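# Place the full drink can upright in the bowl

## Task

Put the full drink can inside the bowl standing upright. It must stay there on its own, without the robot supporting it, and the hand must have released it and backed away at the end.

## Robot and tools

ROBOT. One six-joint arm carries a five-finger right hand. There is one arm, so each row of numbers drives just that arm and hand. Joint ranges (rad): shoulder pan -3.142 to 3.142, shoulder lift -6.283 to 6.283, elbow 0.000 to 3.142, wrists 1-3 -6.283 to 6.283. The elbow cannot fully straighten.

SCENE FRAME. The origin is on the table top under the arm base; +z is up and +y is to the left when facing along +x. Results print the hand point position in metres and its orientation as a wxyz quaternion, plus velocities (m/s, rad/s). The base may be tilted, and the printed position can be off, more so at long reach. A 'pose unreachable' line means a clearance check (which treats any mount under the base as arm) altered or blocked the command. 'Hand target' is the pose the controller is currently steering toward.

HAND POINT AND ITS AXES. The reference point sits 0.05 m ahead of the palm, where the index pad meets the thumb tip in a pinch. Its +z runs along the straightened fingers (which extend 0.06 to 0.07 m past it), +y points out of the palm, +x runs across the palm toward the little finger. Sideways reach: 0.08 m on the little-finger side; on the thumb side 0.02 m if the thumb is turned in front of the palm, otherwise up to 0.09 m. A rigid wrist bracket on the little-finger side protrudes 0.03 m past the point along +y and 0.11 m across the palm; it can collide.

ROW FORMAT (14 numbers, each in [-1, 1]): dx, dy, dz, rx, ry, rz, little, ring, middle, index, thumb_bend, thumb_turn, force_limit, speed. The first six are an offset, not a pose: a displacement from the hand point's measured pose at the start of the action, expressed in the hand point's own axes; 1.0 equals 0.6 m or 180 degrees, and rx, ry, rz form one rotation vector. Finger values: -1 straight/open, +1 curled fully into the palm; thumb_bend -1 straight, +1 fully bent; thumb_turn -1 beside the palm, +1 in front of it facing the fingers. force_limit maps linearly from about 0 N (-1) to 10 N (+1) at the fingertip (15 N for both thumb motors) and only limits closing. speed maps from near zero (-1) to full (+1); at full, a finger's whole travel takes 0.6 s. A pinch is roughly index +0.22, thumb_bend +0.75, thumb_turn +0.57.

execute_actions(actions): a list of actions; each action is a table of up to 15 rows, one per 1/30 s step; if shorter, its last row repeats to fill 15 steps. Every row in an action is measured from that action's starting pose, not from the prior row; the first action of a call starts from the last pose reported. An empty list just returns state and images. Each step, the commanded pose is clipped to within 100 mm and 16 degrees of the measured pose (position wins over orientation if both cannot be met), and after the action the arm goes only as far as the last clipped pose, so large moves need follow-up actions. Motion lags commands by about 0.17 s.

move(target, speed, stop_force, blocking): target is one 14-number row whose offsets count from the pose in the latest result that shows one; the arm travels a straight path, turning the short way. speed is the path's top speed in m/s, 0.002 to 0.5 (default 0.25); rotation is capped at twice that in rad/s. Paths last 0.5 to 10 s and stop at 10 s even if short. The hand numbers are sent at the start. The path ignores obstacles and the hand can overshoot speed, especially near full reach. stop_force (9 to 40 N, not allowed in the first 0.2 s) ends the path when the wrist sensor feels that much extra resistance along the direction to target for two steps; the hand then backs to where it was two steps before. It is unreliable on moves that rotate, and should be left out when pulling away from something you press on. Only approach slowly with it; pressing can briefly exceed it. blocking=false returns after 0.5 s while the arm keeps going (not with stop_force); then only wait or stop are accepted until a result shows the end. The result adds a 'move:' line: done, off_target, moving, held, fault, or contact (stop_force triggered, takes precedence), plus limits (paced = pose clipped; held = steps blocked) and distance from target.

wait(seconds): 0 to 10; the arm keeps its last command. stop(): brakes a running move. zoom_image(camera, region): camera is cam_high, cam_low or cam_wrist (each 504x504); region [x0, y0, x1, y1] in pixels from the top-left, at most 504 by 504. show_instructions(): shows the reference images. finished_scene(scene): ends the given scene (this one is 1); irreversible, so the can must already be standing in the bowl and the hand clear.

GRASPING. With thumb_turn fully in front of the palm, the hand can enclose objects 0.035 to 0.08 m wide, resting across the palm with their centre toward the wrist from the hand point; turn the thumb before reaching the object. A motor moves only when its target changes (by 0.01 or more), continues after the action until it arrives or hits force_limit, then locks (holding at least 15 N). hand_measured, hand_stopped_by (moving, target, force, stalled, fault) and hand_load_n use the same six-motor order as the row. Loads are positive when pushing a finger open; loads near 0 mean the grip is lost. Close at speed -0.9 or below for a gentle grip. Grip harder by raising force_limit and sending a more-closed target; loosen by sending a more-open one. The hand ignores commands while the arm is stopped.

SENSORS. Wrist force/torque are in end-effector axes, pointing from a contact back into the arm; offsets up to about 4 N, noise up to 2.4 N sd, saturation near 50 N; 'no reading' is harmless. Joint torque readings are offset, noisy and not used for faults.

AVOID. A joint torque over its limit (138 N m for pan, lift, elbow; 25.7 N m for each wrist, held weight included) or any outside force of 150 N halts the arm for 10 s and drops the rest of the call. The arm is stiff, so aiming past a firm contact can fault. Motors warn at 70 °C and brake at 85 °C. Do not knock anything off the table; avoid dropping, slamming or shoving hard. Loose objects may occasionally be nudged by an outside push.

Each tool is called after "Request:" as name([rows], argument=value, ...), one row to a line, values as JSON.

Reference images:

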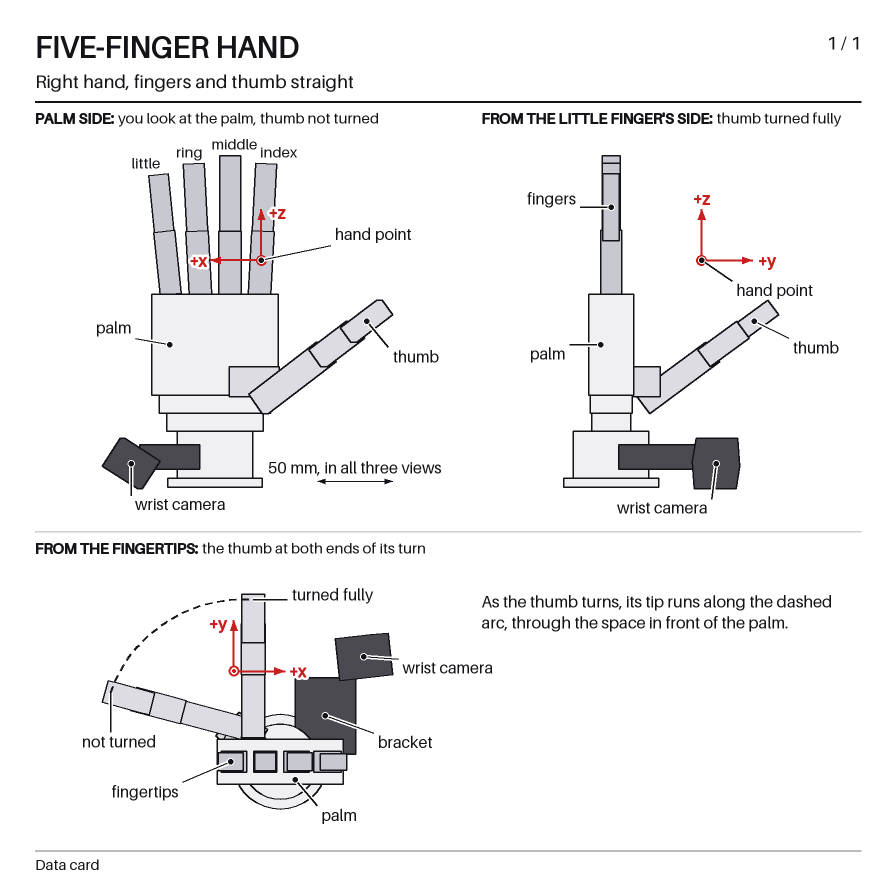

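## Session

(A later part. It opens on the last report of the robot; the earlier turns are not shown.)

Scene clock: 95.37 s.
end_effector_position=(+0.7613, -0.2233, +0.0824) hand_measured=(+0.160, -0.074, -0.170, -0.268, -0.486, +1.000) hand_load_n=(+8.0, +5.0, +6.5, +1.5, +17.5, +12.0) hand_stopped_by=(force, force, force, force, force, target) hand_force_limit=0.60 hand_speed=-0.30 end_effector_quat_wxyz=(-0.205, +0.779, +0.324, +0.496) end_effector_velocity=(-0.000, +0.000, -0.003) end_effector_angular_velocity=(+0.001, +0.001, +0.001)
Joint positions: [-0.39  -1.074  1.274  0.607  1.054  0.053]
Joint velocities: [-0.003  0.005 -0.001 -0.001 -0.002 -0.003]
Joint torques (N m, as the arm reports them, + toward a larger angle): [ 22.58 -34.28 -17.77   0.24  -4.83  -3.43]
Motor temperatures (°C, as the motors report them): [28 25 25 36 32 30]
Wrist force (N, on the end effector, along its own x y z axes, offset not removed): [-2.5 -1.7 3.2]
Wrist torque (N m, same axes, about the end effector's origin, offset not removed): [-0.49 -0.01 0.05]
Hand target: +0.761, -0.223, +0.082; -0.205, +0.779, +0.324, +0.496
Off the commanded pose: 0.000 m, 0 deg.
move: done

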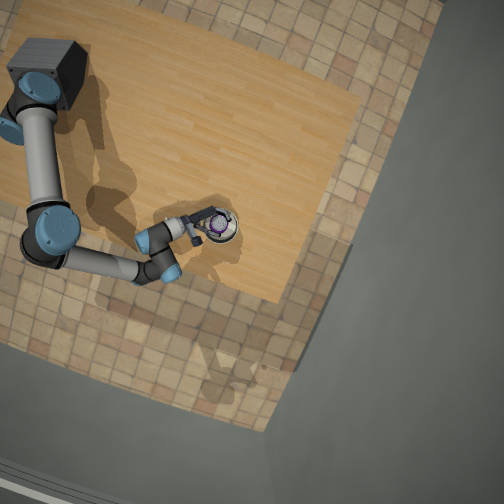

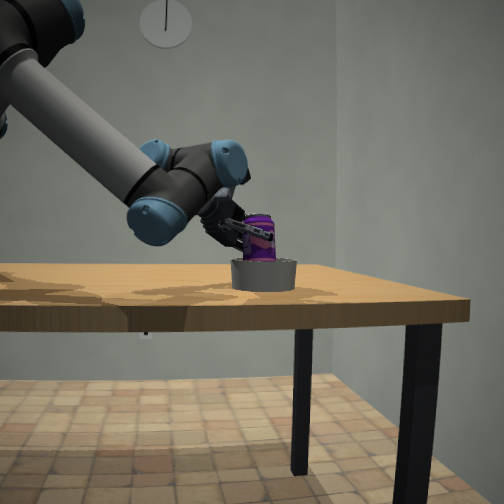

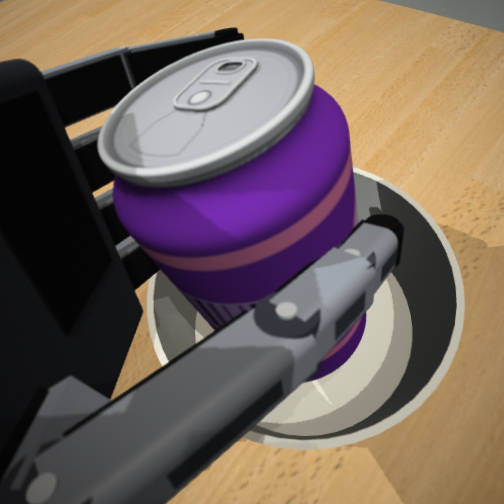

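Near the rim; release here (~1.5 cm drop).

Request:
execute_actions([
  [[0,0,0,0,0,0,-1,-1,-1,-1,-1,1,0.6,0.3]],
  [[0,0,0,0,0,0,-1,-1,-1,-1,-1,1,0.6,0.3]],
])

Request:
move(target=[0.2,0,-0.1,0,0,0,-1,-1,-1,-1,-1,1,0.6,0.3], speed=0.08)

Scene clock: 98.73 s.
end_effector_position=(+0.7614, -0.2234, +0.0824) hand_measured=(-1.000, -1.000, -1.000, -1.000, -1.000, +1.000) hand_load_n=(+0.0, +0.0, +0.0, +0.0, +0.0, +0.0) hand_stopped_by=(target, target, target, target, target, target) hand_force_limit=0.60 hand_speed=0.30 end_effector_quat_wxyz=(-0.204, +0.779, +0.324, +0.496) end_effector_velocity=(-0.000, +0.000, -0.000) end_effector_angular_velocity=(+0.000, +0.001, +0.000)
Joint positions: [-0.39  -1.074  1.274  0.607  1.054  0.053]
Joint velocities: [-0.     0.    -0.     0.001 -0.    -0.   ]
Joint torques (N m, as the arm reports them, + toward a larger angle): [ 35.78 -48.35  -4.16   4.08   0.76   1.27]
Motor temperatures (°C, as the motors report them): [28 25 25 36 32 30]
Wrist force (N, on the end effector, along its own x y z axes, offset not removed): [1.7 -1.0 1.7]
Wrist torque (N m, same axes, about the end effector's origin, offset not removed): [-0.37 -0.22 -0.12]
Hand target: +0.761, -0.223, +0.082; -0.204, +0.779, +0.324, +0.496
Off the commanded pose: 0.000 m, 0 deg.

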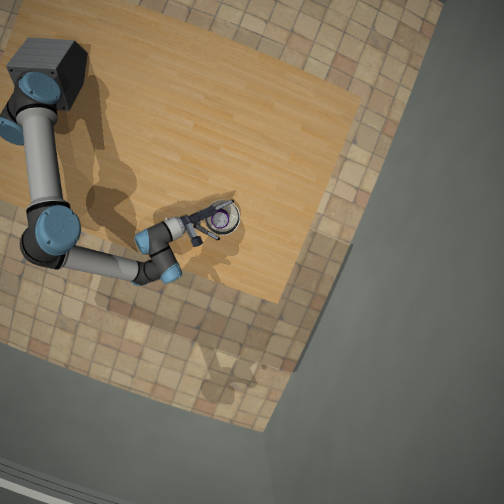

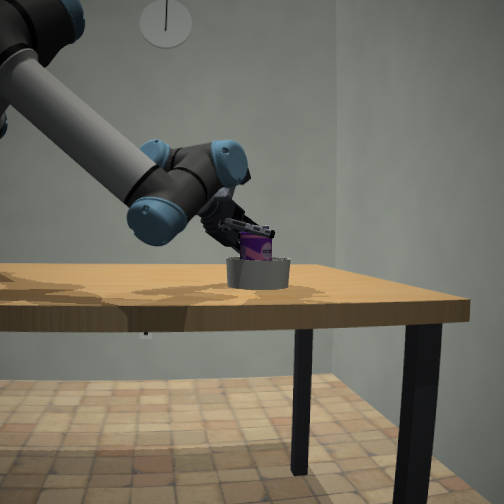

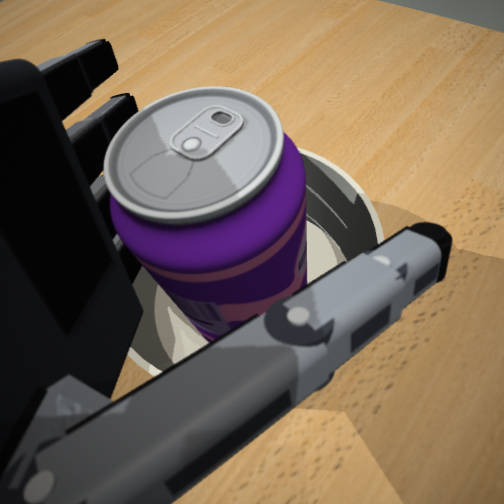

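Scene clock: 100.93 s.
end_effector_position=(+0.7586, -0.2257, +0.2161) hand_measured=(-1.000, -1.000, -1.000, -1.000, -1.000, +1.000) hand_load_n=(+0.0, +0.0, +0.0, +0.0, +0.0, +0.0) hand_stopped_by=(target, target, target, target, target, target) hand_force_limit=0.60 hand_speed=0.30 end_effector_quat_wxyz=(-0.204, +0.779, +0.324, +0.496) end_effector_velocity=(-0.000, +0.000, +0.002) end_effector_angular_velocity=(+0.000, +0.001, +0.001)
Joint positions: [-0.228 -1.219  1.257  0.713  1.169  0.18 ]
Joint velocities: [ 0.003 -0.001 -0.002  0.003  0.003  0.003]
Joint torques (N m, as the arm reports them, + toward a larger angle): [ 35.09 -45.59 -19.25   3.45   0.98   2.56]
Motor temperatures (°C, as the motors report them): [28 25 25 36 32 30]
Wrist force (N, on the end effector, along its own x y z axes, offset not removed): [3.8 -2.5 0.2]
Wrist torque (N m, same axes, about the end effector's origin, offset not removed): [-0.42 -0.66 0.09]
Hand target: +0.759, -0.226, +0.216; -0.204, +0.779, +0.324, +0.496
Off the commanded pose: 0.000 m, 0 deg.
move: done

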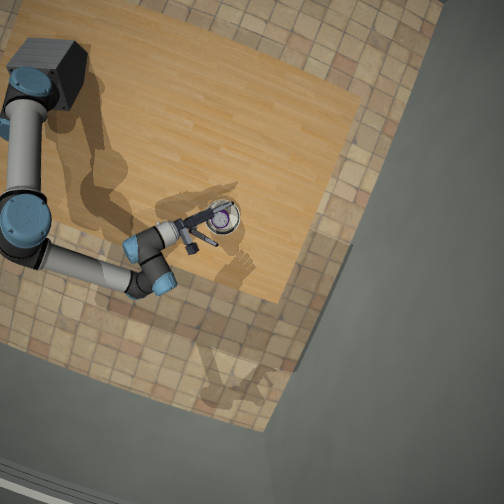

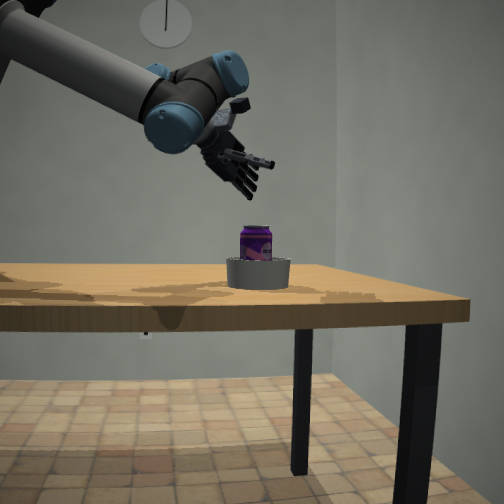

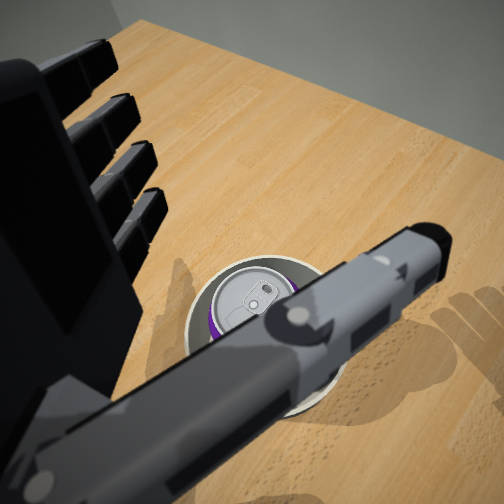

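Request:
finished_scene(scene=1)

The scene is finished: the task was done.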